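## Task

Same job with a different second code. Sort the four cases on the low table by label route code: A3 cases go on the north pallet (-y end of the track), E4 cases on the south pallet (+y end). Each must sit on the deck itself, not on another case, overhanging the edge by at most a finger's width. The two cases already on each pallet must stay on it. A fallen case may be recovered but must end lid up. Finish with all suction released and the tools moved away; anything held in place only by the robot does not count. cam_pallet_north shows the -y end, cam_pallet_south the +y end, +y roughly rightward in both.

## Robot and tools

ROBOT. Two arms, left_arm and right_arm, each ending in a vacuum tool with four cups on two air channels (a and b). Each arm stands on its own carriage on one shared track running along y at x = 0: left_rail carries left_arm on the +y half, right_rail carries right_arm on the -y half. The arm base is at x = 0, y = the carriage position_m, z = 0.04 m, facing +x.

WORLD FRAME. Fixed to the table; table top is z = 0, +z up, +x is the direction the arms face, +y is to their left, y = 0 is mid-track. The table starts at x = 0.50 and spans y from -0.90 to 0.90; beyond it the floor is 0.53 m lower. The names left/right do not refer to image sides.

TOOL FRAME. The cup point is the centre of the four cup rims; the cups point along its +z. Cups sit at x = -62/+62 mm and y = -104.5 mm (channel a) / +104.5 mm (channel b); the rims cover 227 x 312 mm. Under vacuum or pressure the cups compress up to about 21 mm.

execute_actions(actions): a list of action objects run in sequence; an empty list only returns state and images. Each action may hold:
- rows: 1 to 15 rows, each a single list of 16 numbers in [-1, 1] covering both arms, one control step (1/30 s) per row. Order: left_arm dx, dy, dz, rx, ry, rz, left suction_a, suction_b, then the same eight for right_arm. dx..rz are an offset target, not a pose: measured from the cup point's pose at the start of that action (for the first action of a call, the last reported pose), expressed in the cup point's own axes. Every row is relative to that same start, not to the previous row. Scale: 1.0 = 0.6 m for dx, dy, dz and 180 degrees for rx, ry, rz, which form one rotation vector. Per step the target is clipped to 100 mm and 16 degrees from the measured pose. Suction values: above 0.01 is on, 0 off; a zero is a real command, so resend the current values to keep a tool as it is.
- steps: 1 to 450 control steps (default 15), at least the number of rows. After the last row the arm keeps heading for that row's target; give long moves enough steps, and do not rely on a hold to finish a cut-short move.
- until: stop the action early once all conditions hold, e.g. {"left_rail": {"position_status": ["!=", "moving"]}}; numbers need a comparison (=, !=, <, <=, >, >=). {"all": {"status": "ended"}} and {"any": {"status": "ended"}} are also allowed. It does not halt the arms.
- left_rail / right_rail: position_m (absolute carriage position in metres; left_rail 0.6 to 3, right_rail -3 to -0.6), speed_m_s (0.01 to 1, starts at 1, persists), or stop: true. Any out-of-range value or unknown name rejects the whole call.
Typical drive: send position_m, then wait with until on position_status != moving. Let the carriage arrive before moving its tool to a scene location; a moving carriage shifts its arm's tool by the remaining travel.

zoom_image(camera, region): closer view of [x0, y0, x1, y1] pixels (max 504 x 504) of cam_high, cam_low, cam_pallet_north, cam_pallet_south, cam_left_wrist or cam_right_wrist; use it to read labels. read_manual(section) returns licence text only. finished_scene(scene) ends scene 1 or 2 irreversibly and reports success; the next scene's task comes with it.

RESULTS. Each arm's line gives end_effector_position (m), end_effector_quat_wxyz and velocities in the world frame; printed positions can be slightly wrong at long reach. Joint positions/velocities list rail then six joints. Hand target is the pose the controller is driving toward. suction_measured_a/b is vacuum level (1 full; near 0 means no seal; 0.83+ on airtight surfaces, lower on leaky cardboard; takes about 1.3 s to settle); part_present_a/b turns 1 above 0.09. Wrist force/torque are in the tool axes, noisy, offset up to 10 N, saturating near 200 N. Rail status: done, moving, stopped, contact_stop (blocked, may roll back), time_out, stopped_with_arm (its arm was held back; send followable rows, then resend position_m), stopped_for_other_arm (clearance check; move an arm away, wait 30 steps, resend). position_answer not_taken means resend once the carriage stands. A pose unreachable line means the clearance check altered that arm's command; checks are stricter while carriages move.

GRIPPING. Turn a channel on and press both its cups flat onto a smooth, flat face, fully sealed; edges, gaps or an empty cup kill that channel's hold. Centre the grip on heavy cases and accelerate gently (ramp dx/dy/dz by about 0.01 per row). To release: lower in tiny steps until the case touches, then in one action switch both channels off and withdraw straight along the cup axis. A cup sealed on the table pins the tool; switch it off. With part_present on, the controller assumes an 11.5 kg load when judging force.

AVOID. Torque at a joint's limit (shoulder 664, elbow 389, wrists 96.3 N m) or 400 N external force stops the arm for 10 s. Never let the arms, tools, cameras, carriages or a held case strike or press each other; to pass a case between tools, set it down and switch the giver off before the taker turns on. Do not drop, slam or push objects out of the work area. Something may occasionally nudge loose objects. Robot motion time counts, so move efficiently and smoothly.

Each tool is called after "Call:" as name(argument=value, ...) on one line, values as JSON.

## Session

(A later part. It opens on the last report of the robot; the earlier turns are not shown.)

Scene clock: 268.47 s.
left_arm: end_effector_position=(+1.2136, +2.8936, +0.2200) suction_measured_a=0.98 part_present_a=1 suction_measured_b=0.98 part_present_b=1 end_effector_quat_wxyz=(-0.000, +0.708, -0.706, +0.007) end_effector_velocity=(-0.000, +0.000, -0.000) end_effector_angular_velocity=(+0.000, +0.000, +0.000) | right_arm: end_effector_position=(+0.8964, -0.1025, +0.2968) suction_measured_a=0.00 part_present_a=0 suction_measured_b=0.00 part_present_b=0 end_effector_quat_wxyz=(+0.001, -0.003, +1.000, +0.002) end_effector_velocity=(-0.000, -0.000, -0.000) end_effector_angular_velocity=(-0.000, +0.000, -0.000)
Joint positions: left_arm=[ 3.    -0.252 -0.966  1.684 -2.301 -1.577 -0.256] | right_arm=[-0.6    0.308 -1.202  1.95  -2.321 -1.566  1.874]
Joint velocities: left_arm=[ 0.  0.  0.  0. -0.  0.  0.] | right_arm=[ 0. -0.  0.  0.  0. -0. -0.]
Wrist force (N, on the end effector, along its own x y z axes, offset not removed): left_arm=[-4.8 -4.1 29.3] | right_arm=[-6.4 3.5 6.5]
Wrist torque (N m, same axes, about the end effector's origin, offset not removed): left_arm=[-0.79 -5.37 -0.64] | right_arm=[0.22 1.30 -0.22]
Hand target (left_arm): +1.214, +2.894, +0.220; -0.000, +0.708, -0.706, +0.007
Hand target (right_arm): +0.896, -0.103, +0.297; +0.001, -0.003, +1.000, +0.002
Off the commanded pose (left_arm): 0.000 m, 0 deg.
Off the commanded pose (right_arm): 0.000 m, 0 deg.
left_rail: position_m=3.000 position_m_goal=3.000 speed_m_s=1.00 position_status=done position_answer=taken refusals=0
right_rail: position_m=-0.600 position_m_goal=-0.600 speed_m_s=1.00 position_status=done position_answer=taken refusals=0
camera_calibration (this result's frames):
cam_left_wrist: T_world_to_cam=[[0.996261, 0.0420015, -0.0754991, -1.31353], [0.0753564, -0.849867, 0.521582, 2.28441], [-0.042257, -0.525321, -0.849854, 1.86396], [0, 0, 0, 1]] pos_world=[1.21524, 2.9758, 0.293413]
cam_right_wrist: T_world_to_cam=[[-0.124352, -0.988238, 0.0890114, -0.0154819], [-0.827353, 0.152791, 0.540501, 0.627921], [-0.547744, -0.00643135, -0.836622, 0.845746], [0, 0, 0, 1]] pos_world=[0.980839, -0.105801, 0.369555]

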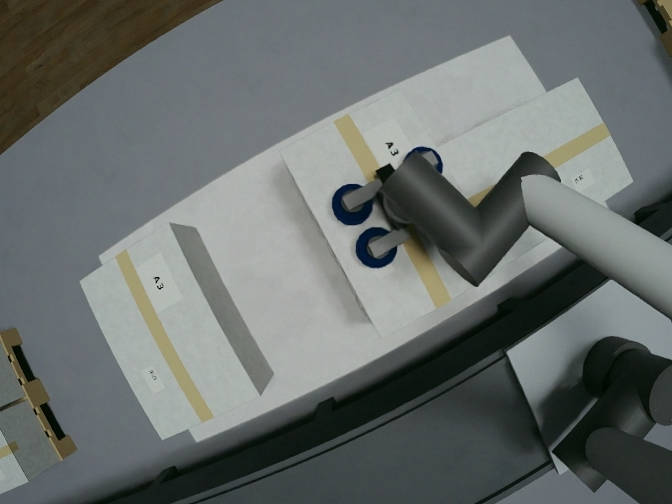

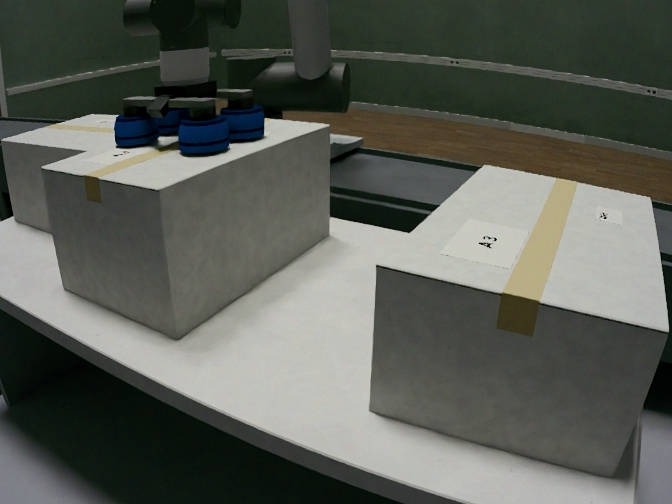

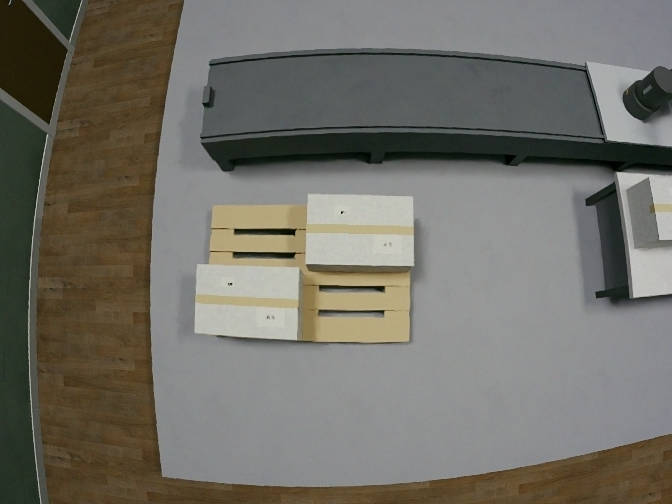

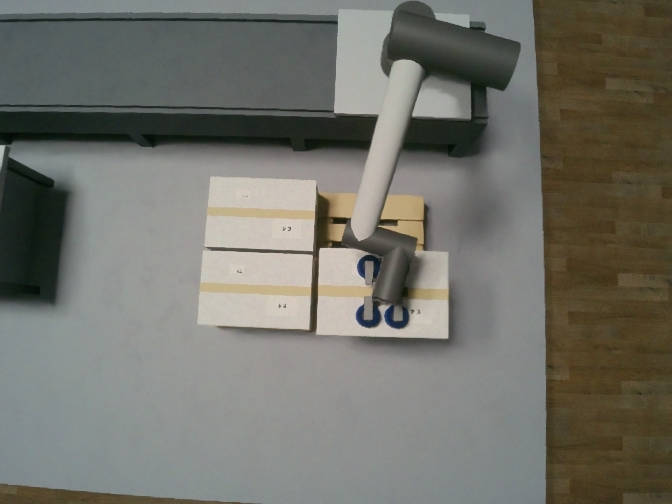

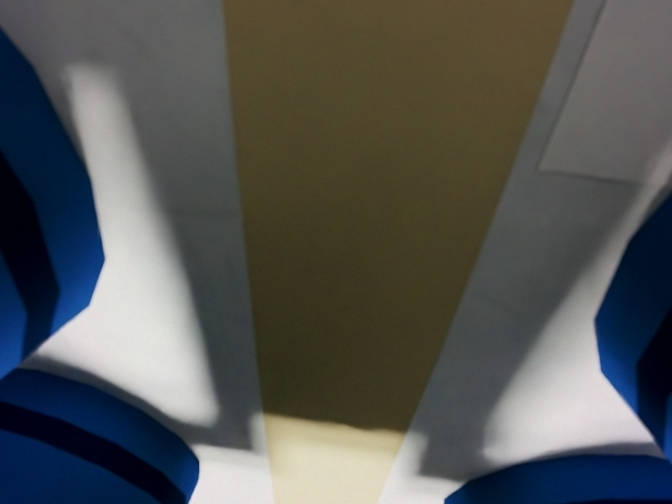

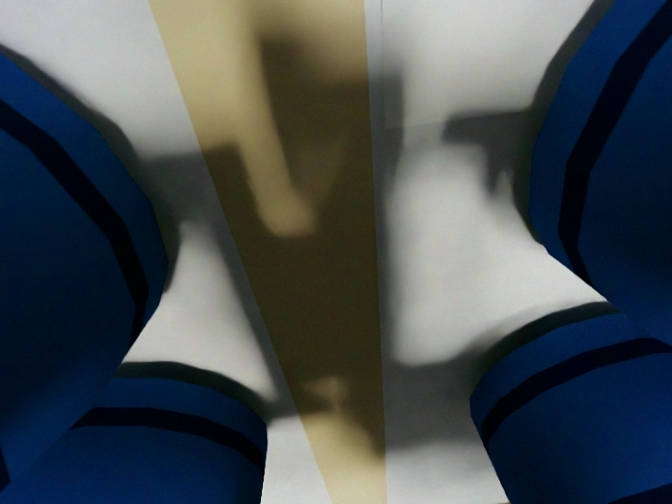

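Call:
execute_actions(actions=[{"rows": [[0.002,0.001,0.005,0,0,0,1,1,0,0,0.002,0,0,0,1,1],[0.005,0.003,0.014,0,0,0,1,1,0,0,0.004,0,0,0,1,1],[0.009,0.005,0.029,0,0,0,1,1,0,0,0.006,0,0,0,1,1],[0.014,0.008,0.048,0,0,0,1,1,0,0,0.008,0,0,0,1,1],[0.019,0.011,0.072,0,0,0,1,1,0,0,0.01,0,0,0,1,1],[0.024,0.013,0.1,0,0,0,1,1,0,0,0.013,0,0,0,1,1],[0.029,0.016,0.133,0,0,0,1,1,0,0,0.016,0,0,0,1,1],[0.0333,0.0177,0.172,0,0,0,1,1,0,0,0.019,0,0,0,1,1],[0.0333,0.0177,0.215,0,0,0,1,1,0,0,0.022,0,0,0,1,1],[0.0333,0.0177,0.262,0,0,0,1,1,0,0,0.024,0,0,0,1,1],[0.0333,0.0177,0.31,0,0,0,1,1,0,0,0.026,0,0,0,1,1],[0.0333,0.0177,0.358,0,0,0,1,1,0,0,0.028,0,0,0,1,1],[0.0333,0.0177,0.405,0,0,0,1,1,0,0,0.03,0,0,0,1,1],[0.0333,0.0177,0.443,0,0,0,1,1,0,0,0.031,0,0,0,1,1],[0.0333,0.0177,0.4767,0,0,0,1,1,0,0,0.0313,0,0,0,1,1]], "steps": 25}])

Call:
execute_actions(actions=[])

Scene clock: 290.83 s.
left_arm: end_effector_position=(+1.2015, +2.8724, -0.0467) suction_measured_a=0.98 part_present_a=1 suction_measured_b=0.98 part_present_b=1 end_effector_quat_wxyz=(+0.000, +0.708, -0.706, +0.006) end_effector_velocity=(+0.029, -0.010, -0.147) end_effector_angular_velocity=(-0.006, -0.021, +0.000) | right_arm: end_effector_position=(+0.8964, -0.1026, +0.2783) suction_measured_a=0.96 part_present_a=1 suction_measured_b=0.96 part_present_b=1 end_effector_quat_wxyz=(+0.001, -0.003, +1.000, +0.002) end_effector_velocity=(-0.000, +0.000, -0.003) end_effector_angular_velocity=(-0.000, +0.000, +0.000)
Joint positions: left_arm=[ 3.    -0.271 -0.736  1.741 -2.585 -1.577 -0.275] | right_arm=[-0.6    0.308 -1.186  1.959 -2.347 -1.567  1.874]
Joint velocities: left_arm=[ 0.    -0.002  0.165 -0.049 -0.138  0.    -0.002] | right_arm=[ 0.     0.     0.002  0.001 -0.004  0.     0.   ]
Wrist force (N, on the end effector, along its own x y z axes, offset not removed): left_arm=[-0.2 -7.2 43.3] | right_arm=[-4.9 2.9 35.9]
Wrist torque (N m, same axes, about the end effector's origin, offset not removed): left_arm=[0.26 -5.86 -0.74] | right_arm=[2.28 9.49 -0.34]
Hand target (left_arm): +1.205, +2.871, -0.066; -0.000, +0.708, -0.706, +0.007
Hand target (right_arm): +0.896, -0.103, +0.278; +0.001, -0.003, +1.000, +0.002
Off the commanded pose (left_arm): 0.020 m, 0 deg.
Off the commanded pose (right_arm): 0.000 m, 0 deg.
left_rail: position_m=3.000 position_m_goal=3.000 speed_m_s=1.00 position_status=done position_answer=taken refusals=0
right_rail: position_m=-0.600 position_m_goal=-0.600 speed_m_s=1.00 position_status=done position_answer=taken refusals=0
camera_calibration (this result's frames):
cam_left_wrist: T_world_to_cam=[[0.996064, 0.0419922, -0.0780582, -1.32055], [0.0766631, -0.850163, 0.520908, 2.40566], [-0.0444882, -0.524842, -0.850036, 1.62693], [0, 0, 0, 1]] pos_world=[1.2033, 2.95453, 0.0267432]
cam_right_wrist: T_world_to_cam=[[-0.124384, -0.988218, 0.0891808, -0.0139304], [-0.827305, 0.152911, 0.540541, 0.637927], [-0.547809, -0.00654532, -0.836578, 0.830321], [0, 0, 0, 1]] pos_world=[0.980885, -0.105877, 0.351045]

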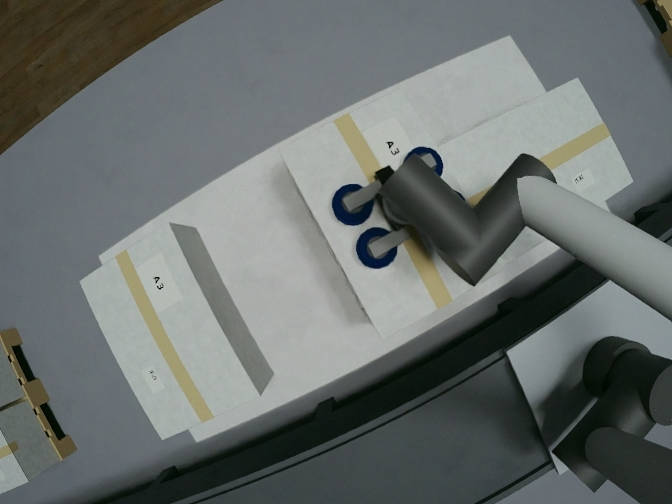

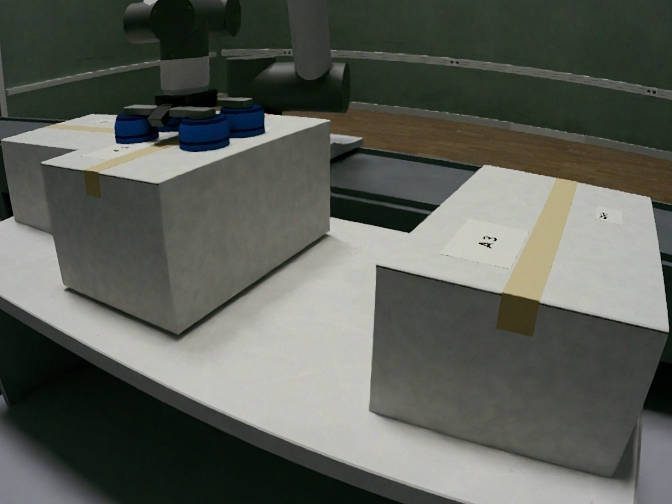

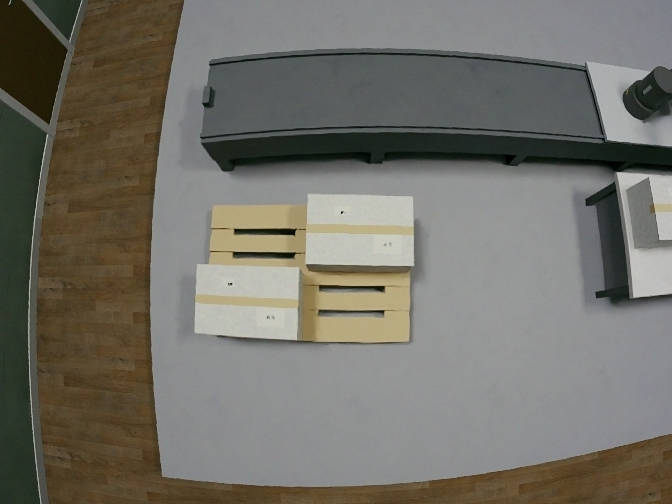

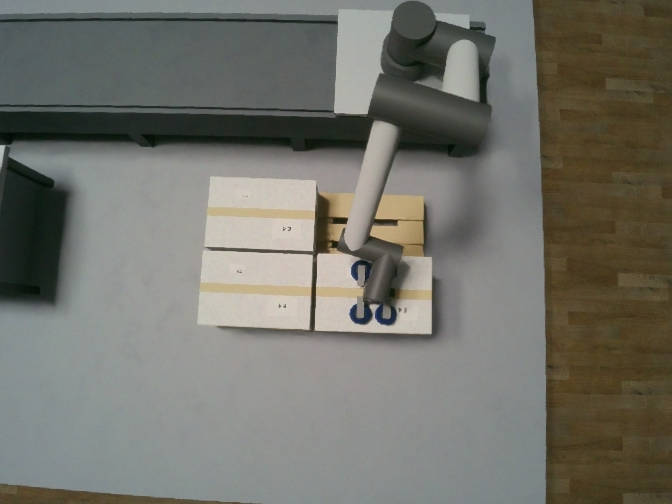

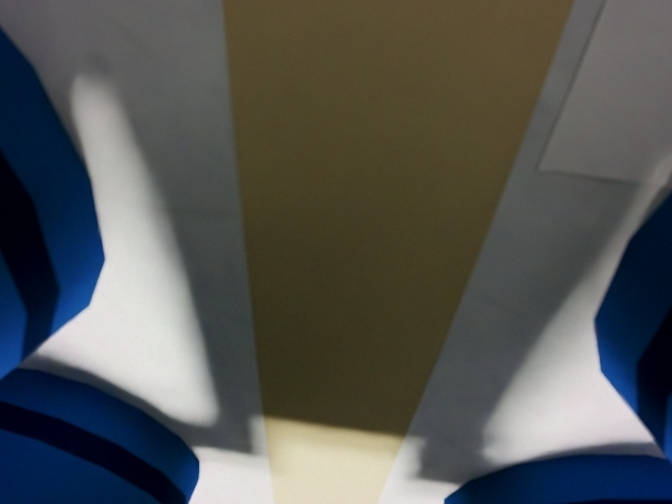

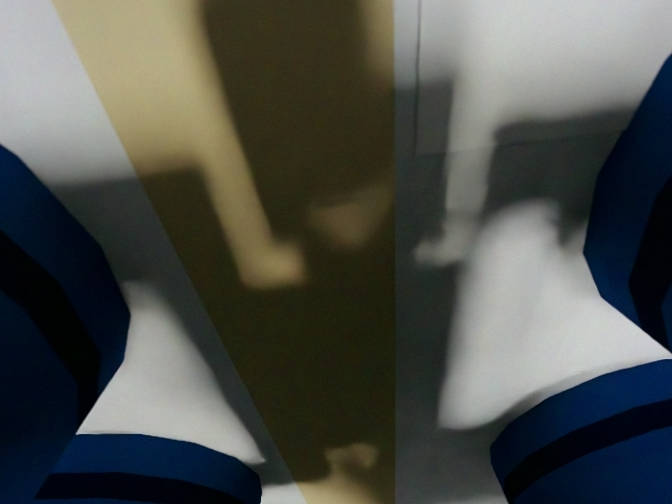

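Scene clock: 290.83 s.
left_arm: end_effector_position=(+1.2015, +2.8724, -0.0467) suction_measured_a=0.98 part_present_a=1 suction_measured_b=0.98 part_present_b=1 end_effector_quat_wxyz=(+0.000, +0.708, -0.706, +0.006) end_effector_velocity=(+0.029, -0.010, -0.147) end_effector_angular_velocity=(-0.006, -0.021, +0.000) | right_arm: end_effector_position=(+0.8964, -0.1026, +0.2783) suction_measured_a=0.96 part_present_a=1 suction_measured_b=0.96 part_present_b=1 end_effector_quat_wxyz=(+0.001, -0.003, +1.000, +0.002) end_effector_velocity=(-0.000, +0.000, -0.003) end_effector_angular_velocity=(-0.000, +0.000, +0.000)
Joint positions: left_arm=[ 3.    -0.271 -0.736  1.741 -2.585 -1.577 -0.275] | right_arm=[-0.6    0.308 -1.186  1.959 -2.347 -1.567  1.874]
Joint velocities: left_arm=[ 0.    -0.002  0.165 -0.049 -0.138  0.    -0.002] | right_arm=[ 0.     0.     0.002  0.001 -0.004  0.     0.   ]
Wrist force (N, on the end effector, along its own x y z axes, offset not removed): left_arm=[-0.2 -7.2 43.3] | right_arm=[-4.9 2.9 35.9]
Wrist torque (N m, same axes, about the end effector's origin, offset not removed): left_arm=[0.26 -5.86 -0.74] | right_arm=[2.28 9.49 -0.34]
Hand target (left_arm): +1.205, +2.871, -0.066; -0.000, +0.708, -0.706, +0.007
Hand target (right_arm): +0.896, -0.103, +0.278; +0.001, -0.003, +1.000, +0.002
Off the commanded pose (left_arm): 0.020 m, 0 deg.
Off the commanded pose (right_arm): 0.000 m, 0 deg.
left_rail: position_m=3.000 position_m_goal=3.000 speed_m_s=1.00 position_status=done position_answer=taken refusals=0
right_rail: position_m=-0.600 position_m_goal=-0.600 speed_m_s=1.00 position_status=done position_answer=taken refusals=0
camera_calibration (this result's frames):
cam_left_wrist: T_world_to_cam=[[0.996064, 0.0419922, -0.0780582, -1.32055], [0.0766631, -0.850163, 0.520908, 2.40566], [-0.0444882, -0.524842, -0.850036, 1.62693], [0, 0, 0, 1]] pos_world=[1.2033, 2.95453, 0.0267432]
cam_right_wrist: T_world_to_cam=[[-0.124384, -0.988218, 0.0891808, -0.0139304], [-0.827305, 0.152911, 0.540541, 0.637927], [-0.547809, -0.00654532, -0.836578, 0.830321], [0, 0, 0, 1]] pos_world=[0.980885, -0.105877, 0.351045]

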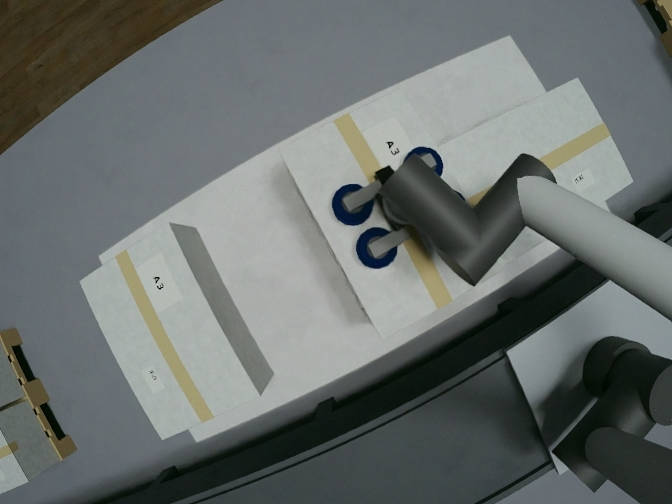

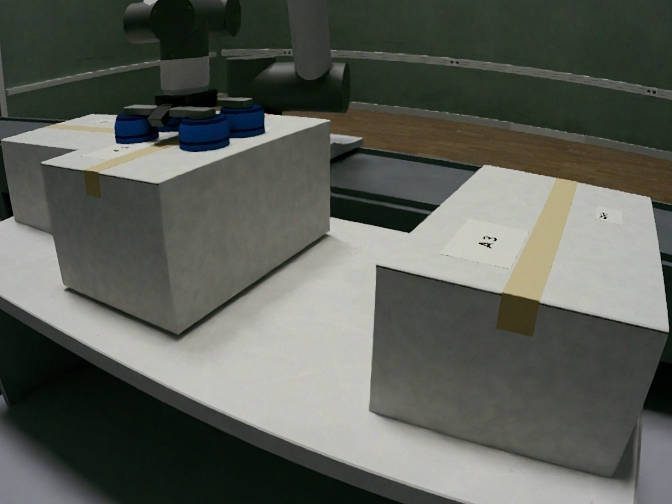

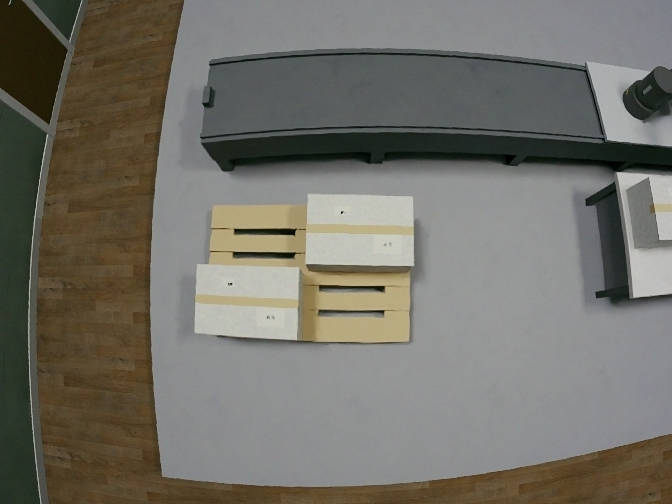

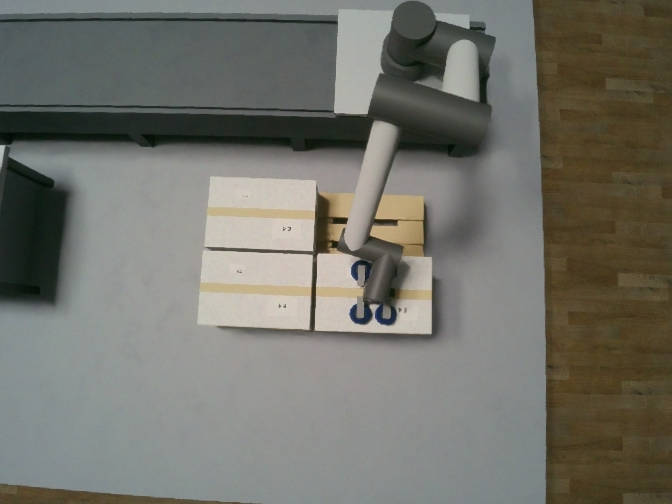

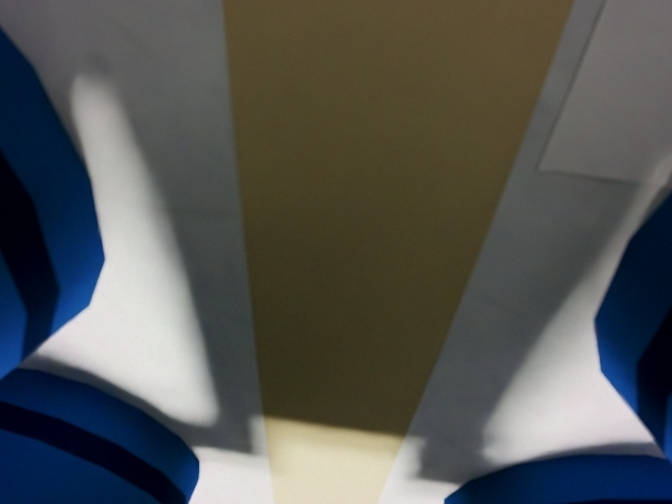

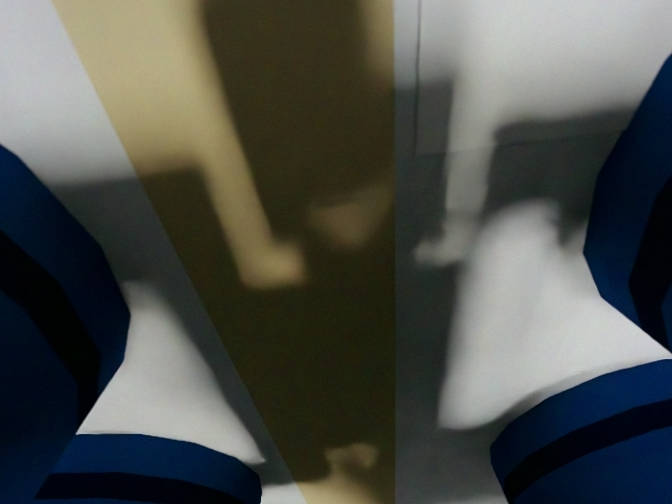

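Call:
execute_actions(actions=[])

Scene clock: 294.13 s.
left_arm: end_effector_position=(+1.2053, +2.8712, -0.0659) suction_measured_a=0.98 part_present_a=1 suction_measured_b=0.98 part_present_b=1 end_effector_quat_wxyz=(-0.000, +0.708, -0.706, +0.007) end_effector_velocity=(-0.000, -0.000, -0.000) end_effector_angular_velocity=(+0.000, -0.000, +0.000) | right_arm: end_effector_position=(+0.8964, -0.1025, +0.2780) suction_measured_a=0.96 part_present_a=1 suction_measured_b=0.96 part_present_b=1 end_effector_quat_wxyz=(+0.001, -0.003, +1.000, +0.002) end_effector_velocity=(+0.000, +0.000, -0.000) end_effector_angular_velocity=(+0.000, +0.000, +0.000)
Joint positions: left_arm=[ 3.    -0.272 -0.715  1.734 -2.602 -1.577 -0.276] | right_arm=[-0.6    0.308 -1.186  1.96  -2.347 -1.566  1.874]
Joint velocities: left_arm=[ 0. -0.  0.  0. -0.  0. -0.] | right_arm=[ 0.  0.  0. -0.  0.  0. -0.]
Wrist force (N, on the end effector, along its own x y z axes, offset not removed): left_arm=[-8.9 -1.9 23.3] | right_arm=[-4.7 5.8 33.1]
Wrist torque (N m, same axes, about the end effector's origin, offset not removed): left_arm=[-0.39 -5.00 -0.68] | right_arm=[3.13 9.20 -0.20]
Hand target (left_arm): +1.205, +2.871, -0.066; -0.000, +0.708, -0.706, +0.007
Hand target (right_arm): +0.896, -0.103, +0.278; +0.001, -0.003, +1.000, +0.002
Off the commanded pose (left_arm): 0.001 m, 0 deg.
Off the commanded pose (right_arm): 0.000 m, 0 deg.
left_rail: position_m=3.000 position_m_goal=3.000 speed_m_s=1.00 position_status=done position_answer=taken refusals=0
right_rail: position_m=-0.600 position_m_goal=-0.600 speed_m_s=1.00 position_status=done position_answer=taken refusals=0
camera_calibration (this result's frames):
cam_left_wrist: T_world_to_cam=[[0.996245, 0.0420002, -0.0757043, -1.32592], [0.0754619, -0.849878, 0.521548, 2.41495], [-0.0424343, -0.525303, -0.849857, 1.60905], [0, 0, 0, 1]] pos_world=[1.20698, 2.95334, 0.00756826]
cam_right_wrist: T_world_to_cam=[[-0.124352, -0.988238, 0.0890127, -0.0137646], [-0.827352, 0.152792, 0.540503, 0.638103], [-0.547746, -0.0064323, -0.83662, 0.830044], [0, 0, 0, 1]] pos_world=[0.980878, -0.10576, 0.35076]

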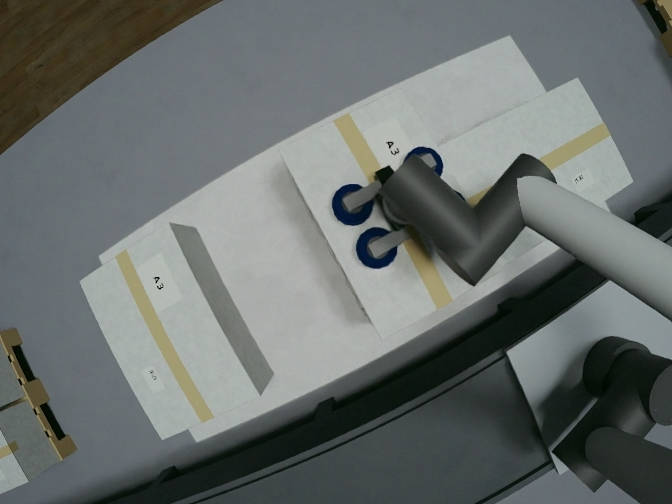

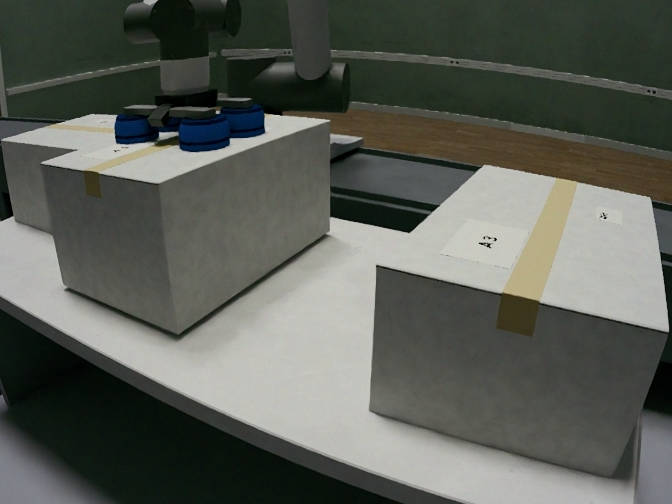

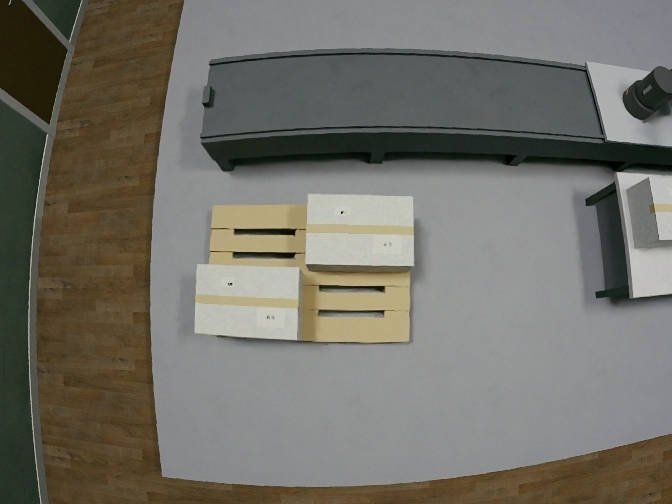

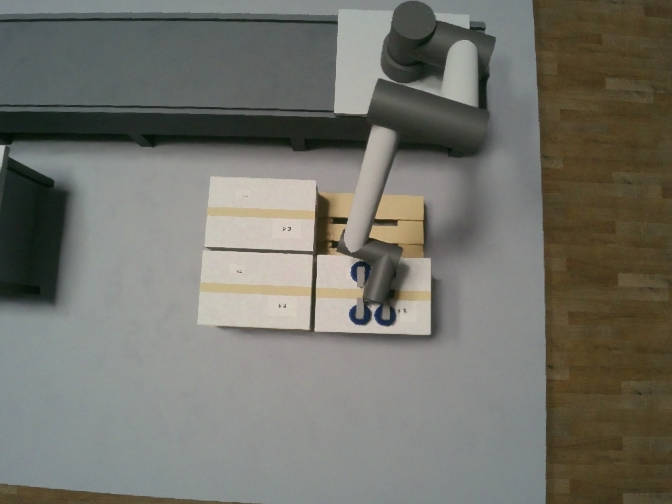

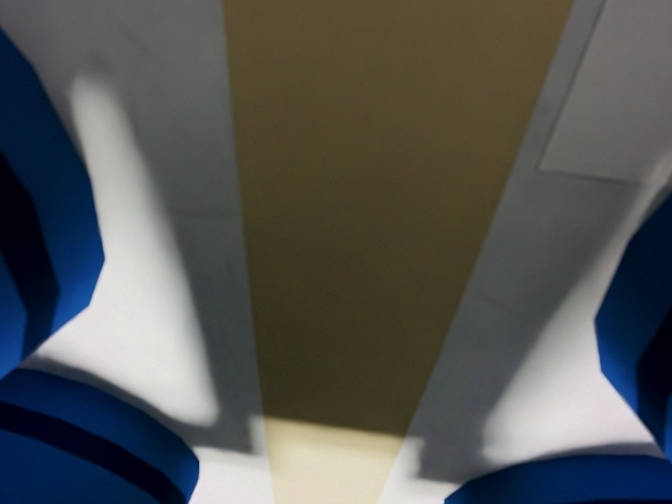

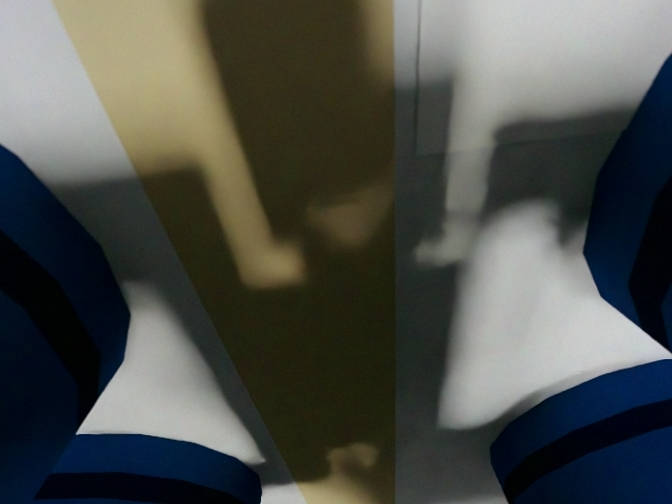

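Call:
execute_actions(actions=[{"rows": [[0,0,0.001,0,0,0,1,1,0,0,-0.005,0,0,0,1,1],[0,0,0.003,0,0,0,1,1,0,0,-0.015,0,0,0,1,1],[0,0,0.006,0,0,0,1,1,0,0,-0.031,0,0,0,1,1],[0,0,0.009,0,0,0,1,1,0,0,-0.051,0,0,0,1,1],[0,0,0.012,0,0,0,1,1,0,0,-0.077,0,0,0,1,1],[0,0,0.015,0,0,0,1,1,0,0,-0.107,0,0,0,1,1],[0,0,0.018,0,0,0,1,1,0,0,-0.143,0,0,0,1,1],[0,0,0.021,0,0,0,1,1,0,0,-0.184,0,0,0,1,1],[0,0,0.023,0,0,0,1,1,0,0,-0.23,0,0,0,1,1],[0,0,0.025,0,0,0,1,1,0,0,-0.28,0,0,0,1,1],[0,0,0.027,0,0,0,1,1,0,0,-0.33,0,0,0,1,1],[0,0,0.028,0,0,0,1,1,0,0,-0.38,0,0,0,1,1],[0,0,0.029,0,0,0,1,1,0,0,-0.43,0,0,0,1,1],[0,0,0.03,0,0,0,1,1,0,0,-0.475,0,0,0,1,1],[0,0,0.03,0,0,0,1,1,0,0,-0.515,0,0,0,1,1]], "steps": 28}])

Scene clock: 324.87 s.
left_arm: end_effector_position=(+1.2055, +2.8710, -0.0837) suction_measured_a=0.98 part_present_a=1 suction_measured_b=0.98 part_present_b=1 end_effector_quat_wxyz=(-0.000, +0.708, -0.706, +0.007) end_effector_velocity=(+0.000, -0.000, -0.001) end_effector_angular_velocity=(-0.000, -0.000, +0.000) | right_arm: end_effector_position=(+0.8953, -0.1035, +0.5765) suction_measured_a=0.96 part_present_a=1 suction_measured_b=0.96 part_present_b=1 end_effector_quat_wxyz=(+0.003, -0.003, +1.000, +0.003) end_effector_velocity=(+0.001, -0.001, +0.081) end_effector_angular_velocity=(-0.010, +0.030, +0.000)
Joint positions: left_arm=[ 3.    -0.272 -0.696  1.732 -2.618 -1.577 -0.276] | right_arm=[-0.6    0.307 -1.383  1.747 -1.942 -1.566  1.873]
Joint velocities: left_arm=[ 0.    -0.     0.001 -0.    -0.001 -0.    -0.   ] | right_arm=[ 0.    -0.002 -0.026 -0.095  0.152  0.    -0.002]
Wrist force (N, on the end effector, along its own x y z axes, offset not removed): left_arm=[-6.8 -4.7 27.6] | right_arm=[-3.3 2.5 21.8]
Wrist torque (N m, same axes, about the end effector's origin, offset not removed): left_arm=[-0.84 -5.23 -0.54] | right_arm=[2.56 8.56 -0.30]
Hand target (left_arm): +1.206, +2.871, -0.084; -0.000, +0.708, -0.706, +0.007
Hand target (right_arm): +0.896, -0.104, +0.587; +0.001, -0.003, +1.000, +0.003
Off the commanded pose (left_arm): 0.000 m, 0 deg.
Off the commanded pose (right_arm): 0.011 m, 0 deg.
left_rail: position_m=3.000 position_m_goal=3.000 speed_m_s=1.00 position_status=done position_answer=taken refusals=0
right_rail: position_m=-0.600 position_m_goal=-0.600 speed_m_s=1.00 position_status=done position_answer=taken refusals=0
camera_calibration (this result's frames):
cam_left_wrist: T_world_to_cam=[[0.996246, 0.0420004, -0.0756908, -1.32745], [0.075455, -0.849877, 0.521551, 2.42413], [-0.0424225, -0.525305, -0.849856, 1.59378], [0, 0, 0, 1]] pos_world=[1.20717, 2.95319, -0.0103064]
cam_right_wrist: T_world_to_cam=[[-0.124664, -0.988375, 0.0870274, -0.040081], [-0.829451, 0.151947, 0.537515, 0.479521], [-0.54449, -0.00517644, -0.838751, 1.07751], [0, 0, 0, 1]] pos_world=[0.979435, -0.106899, 0.6495]

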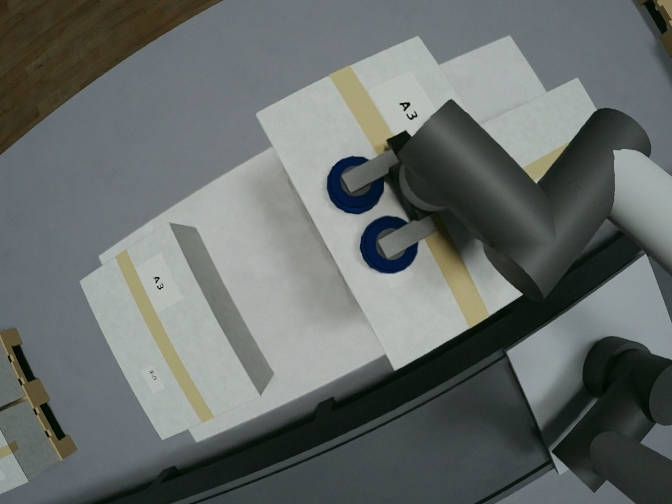

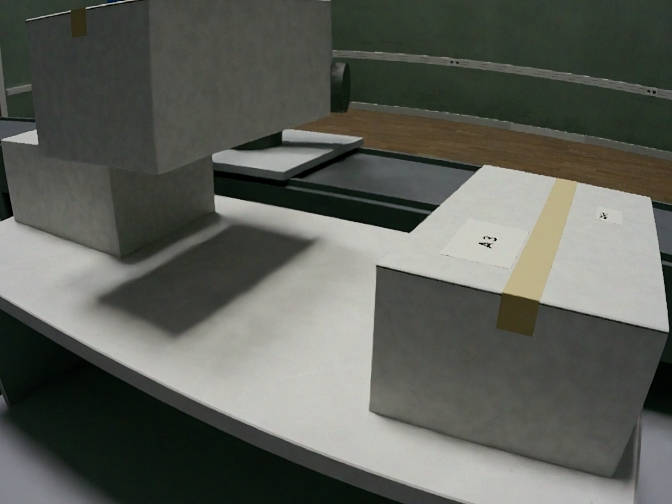

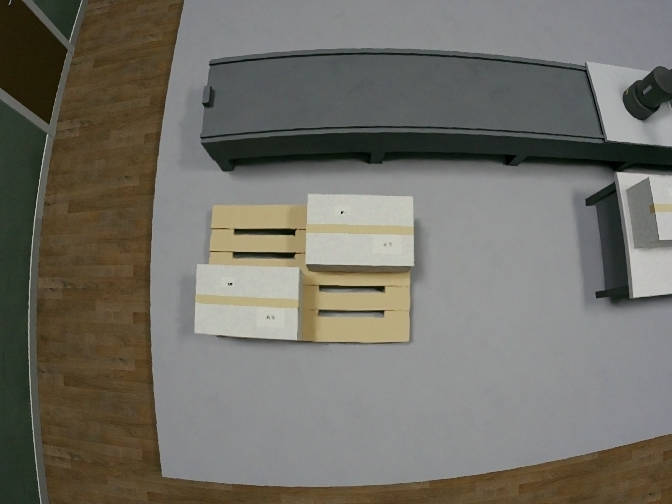

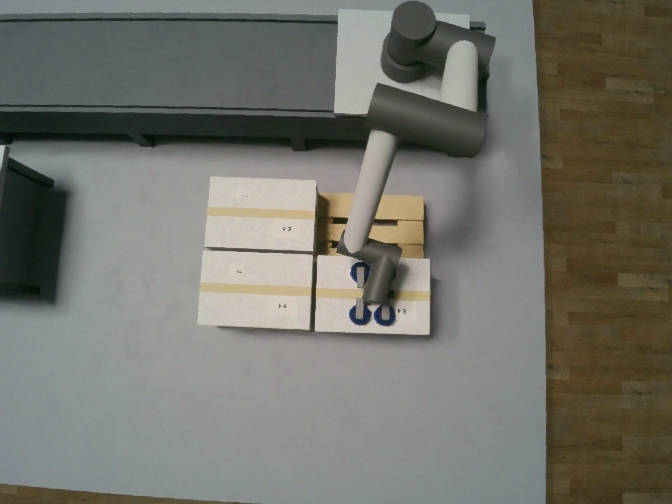

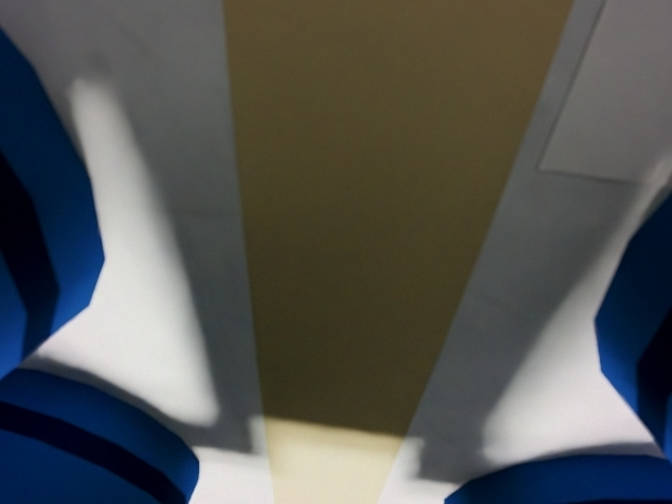

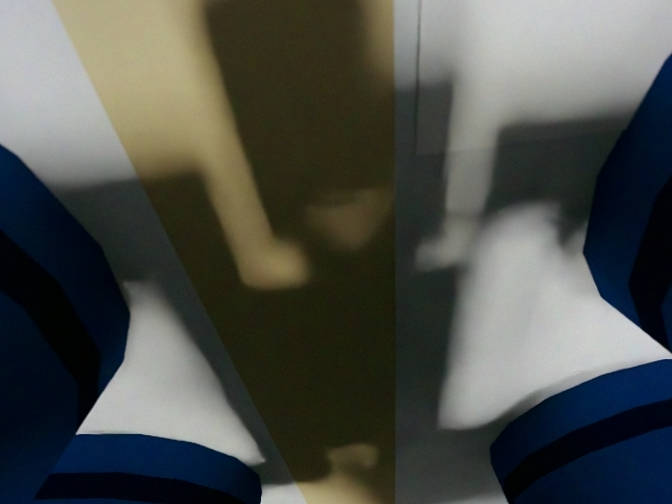

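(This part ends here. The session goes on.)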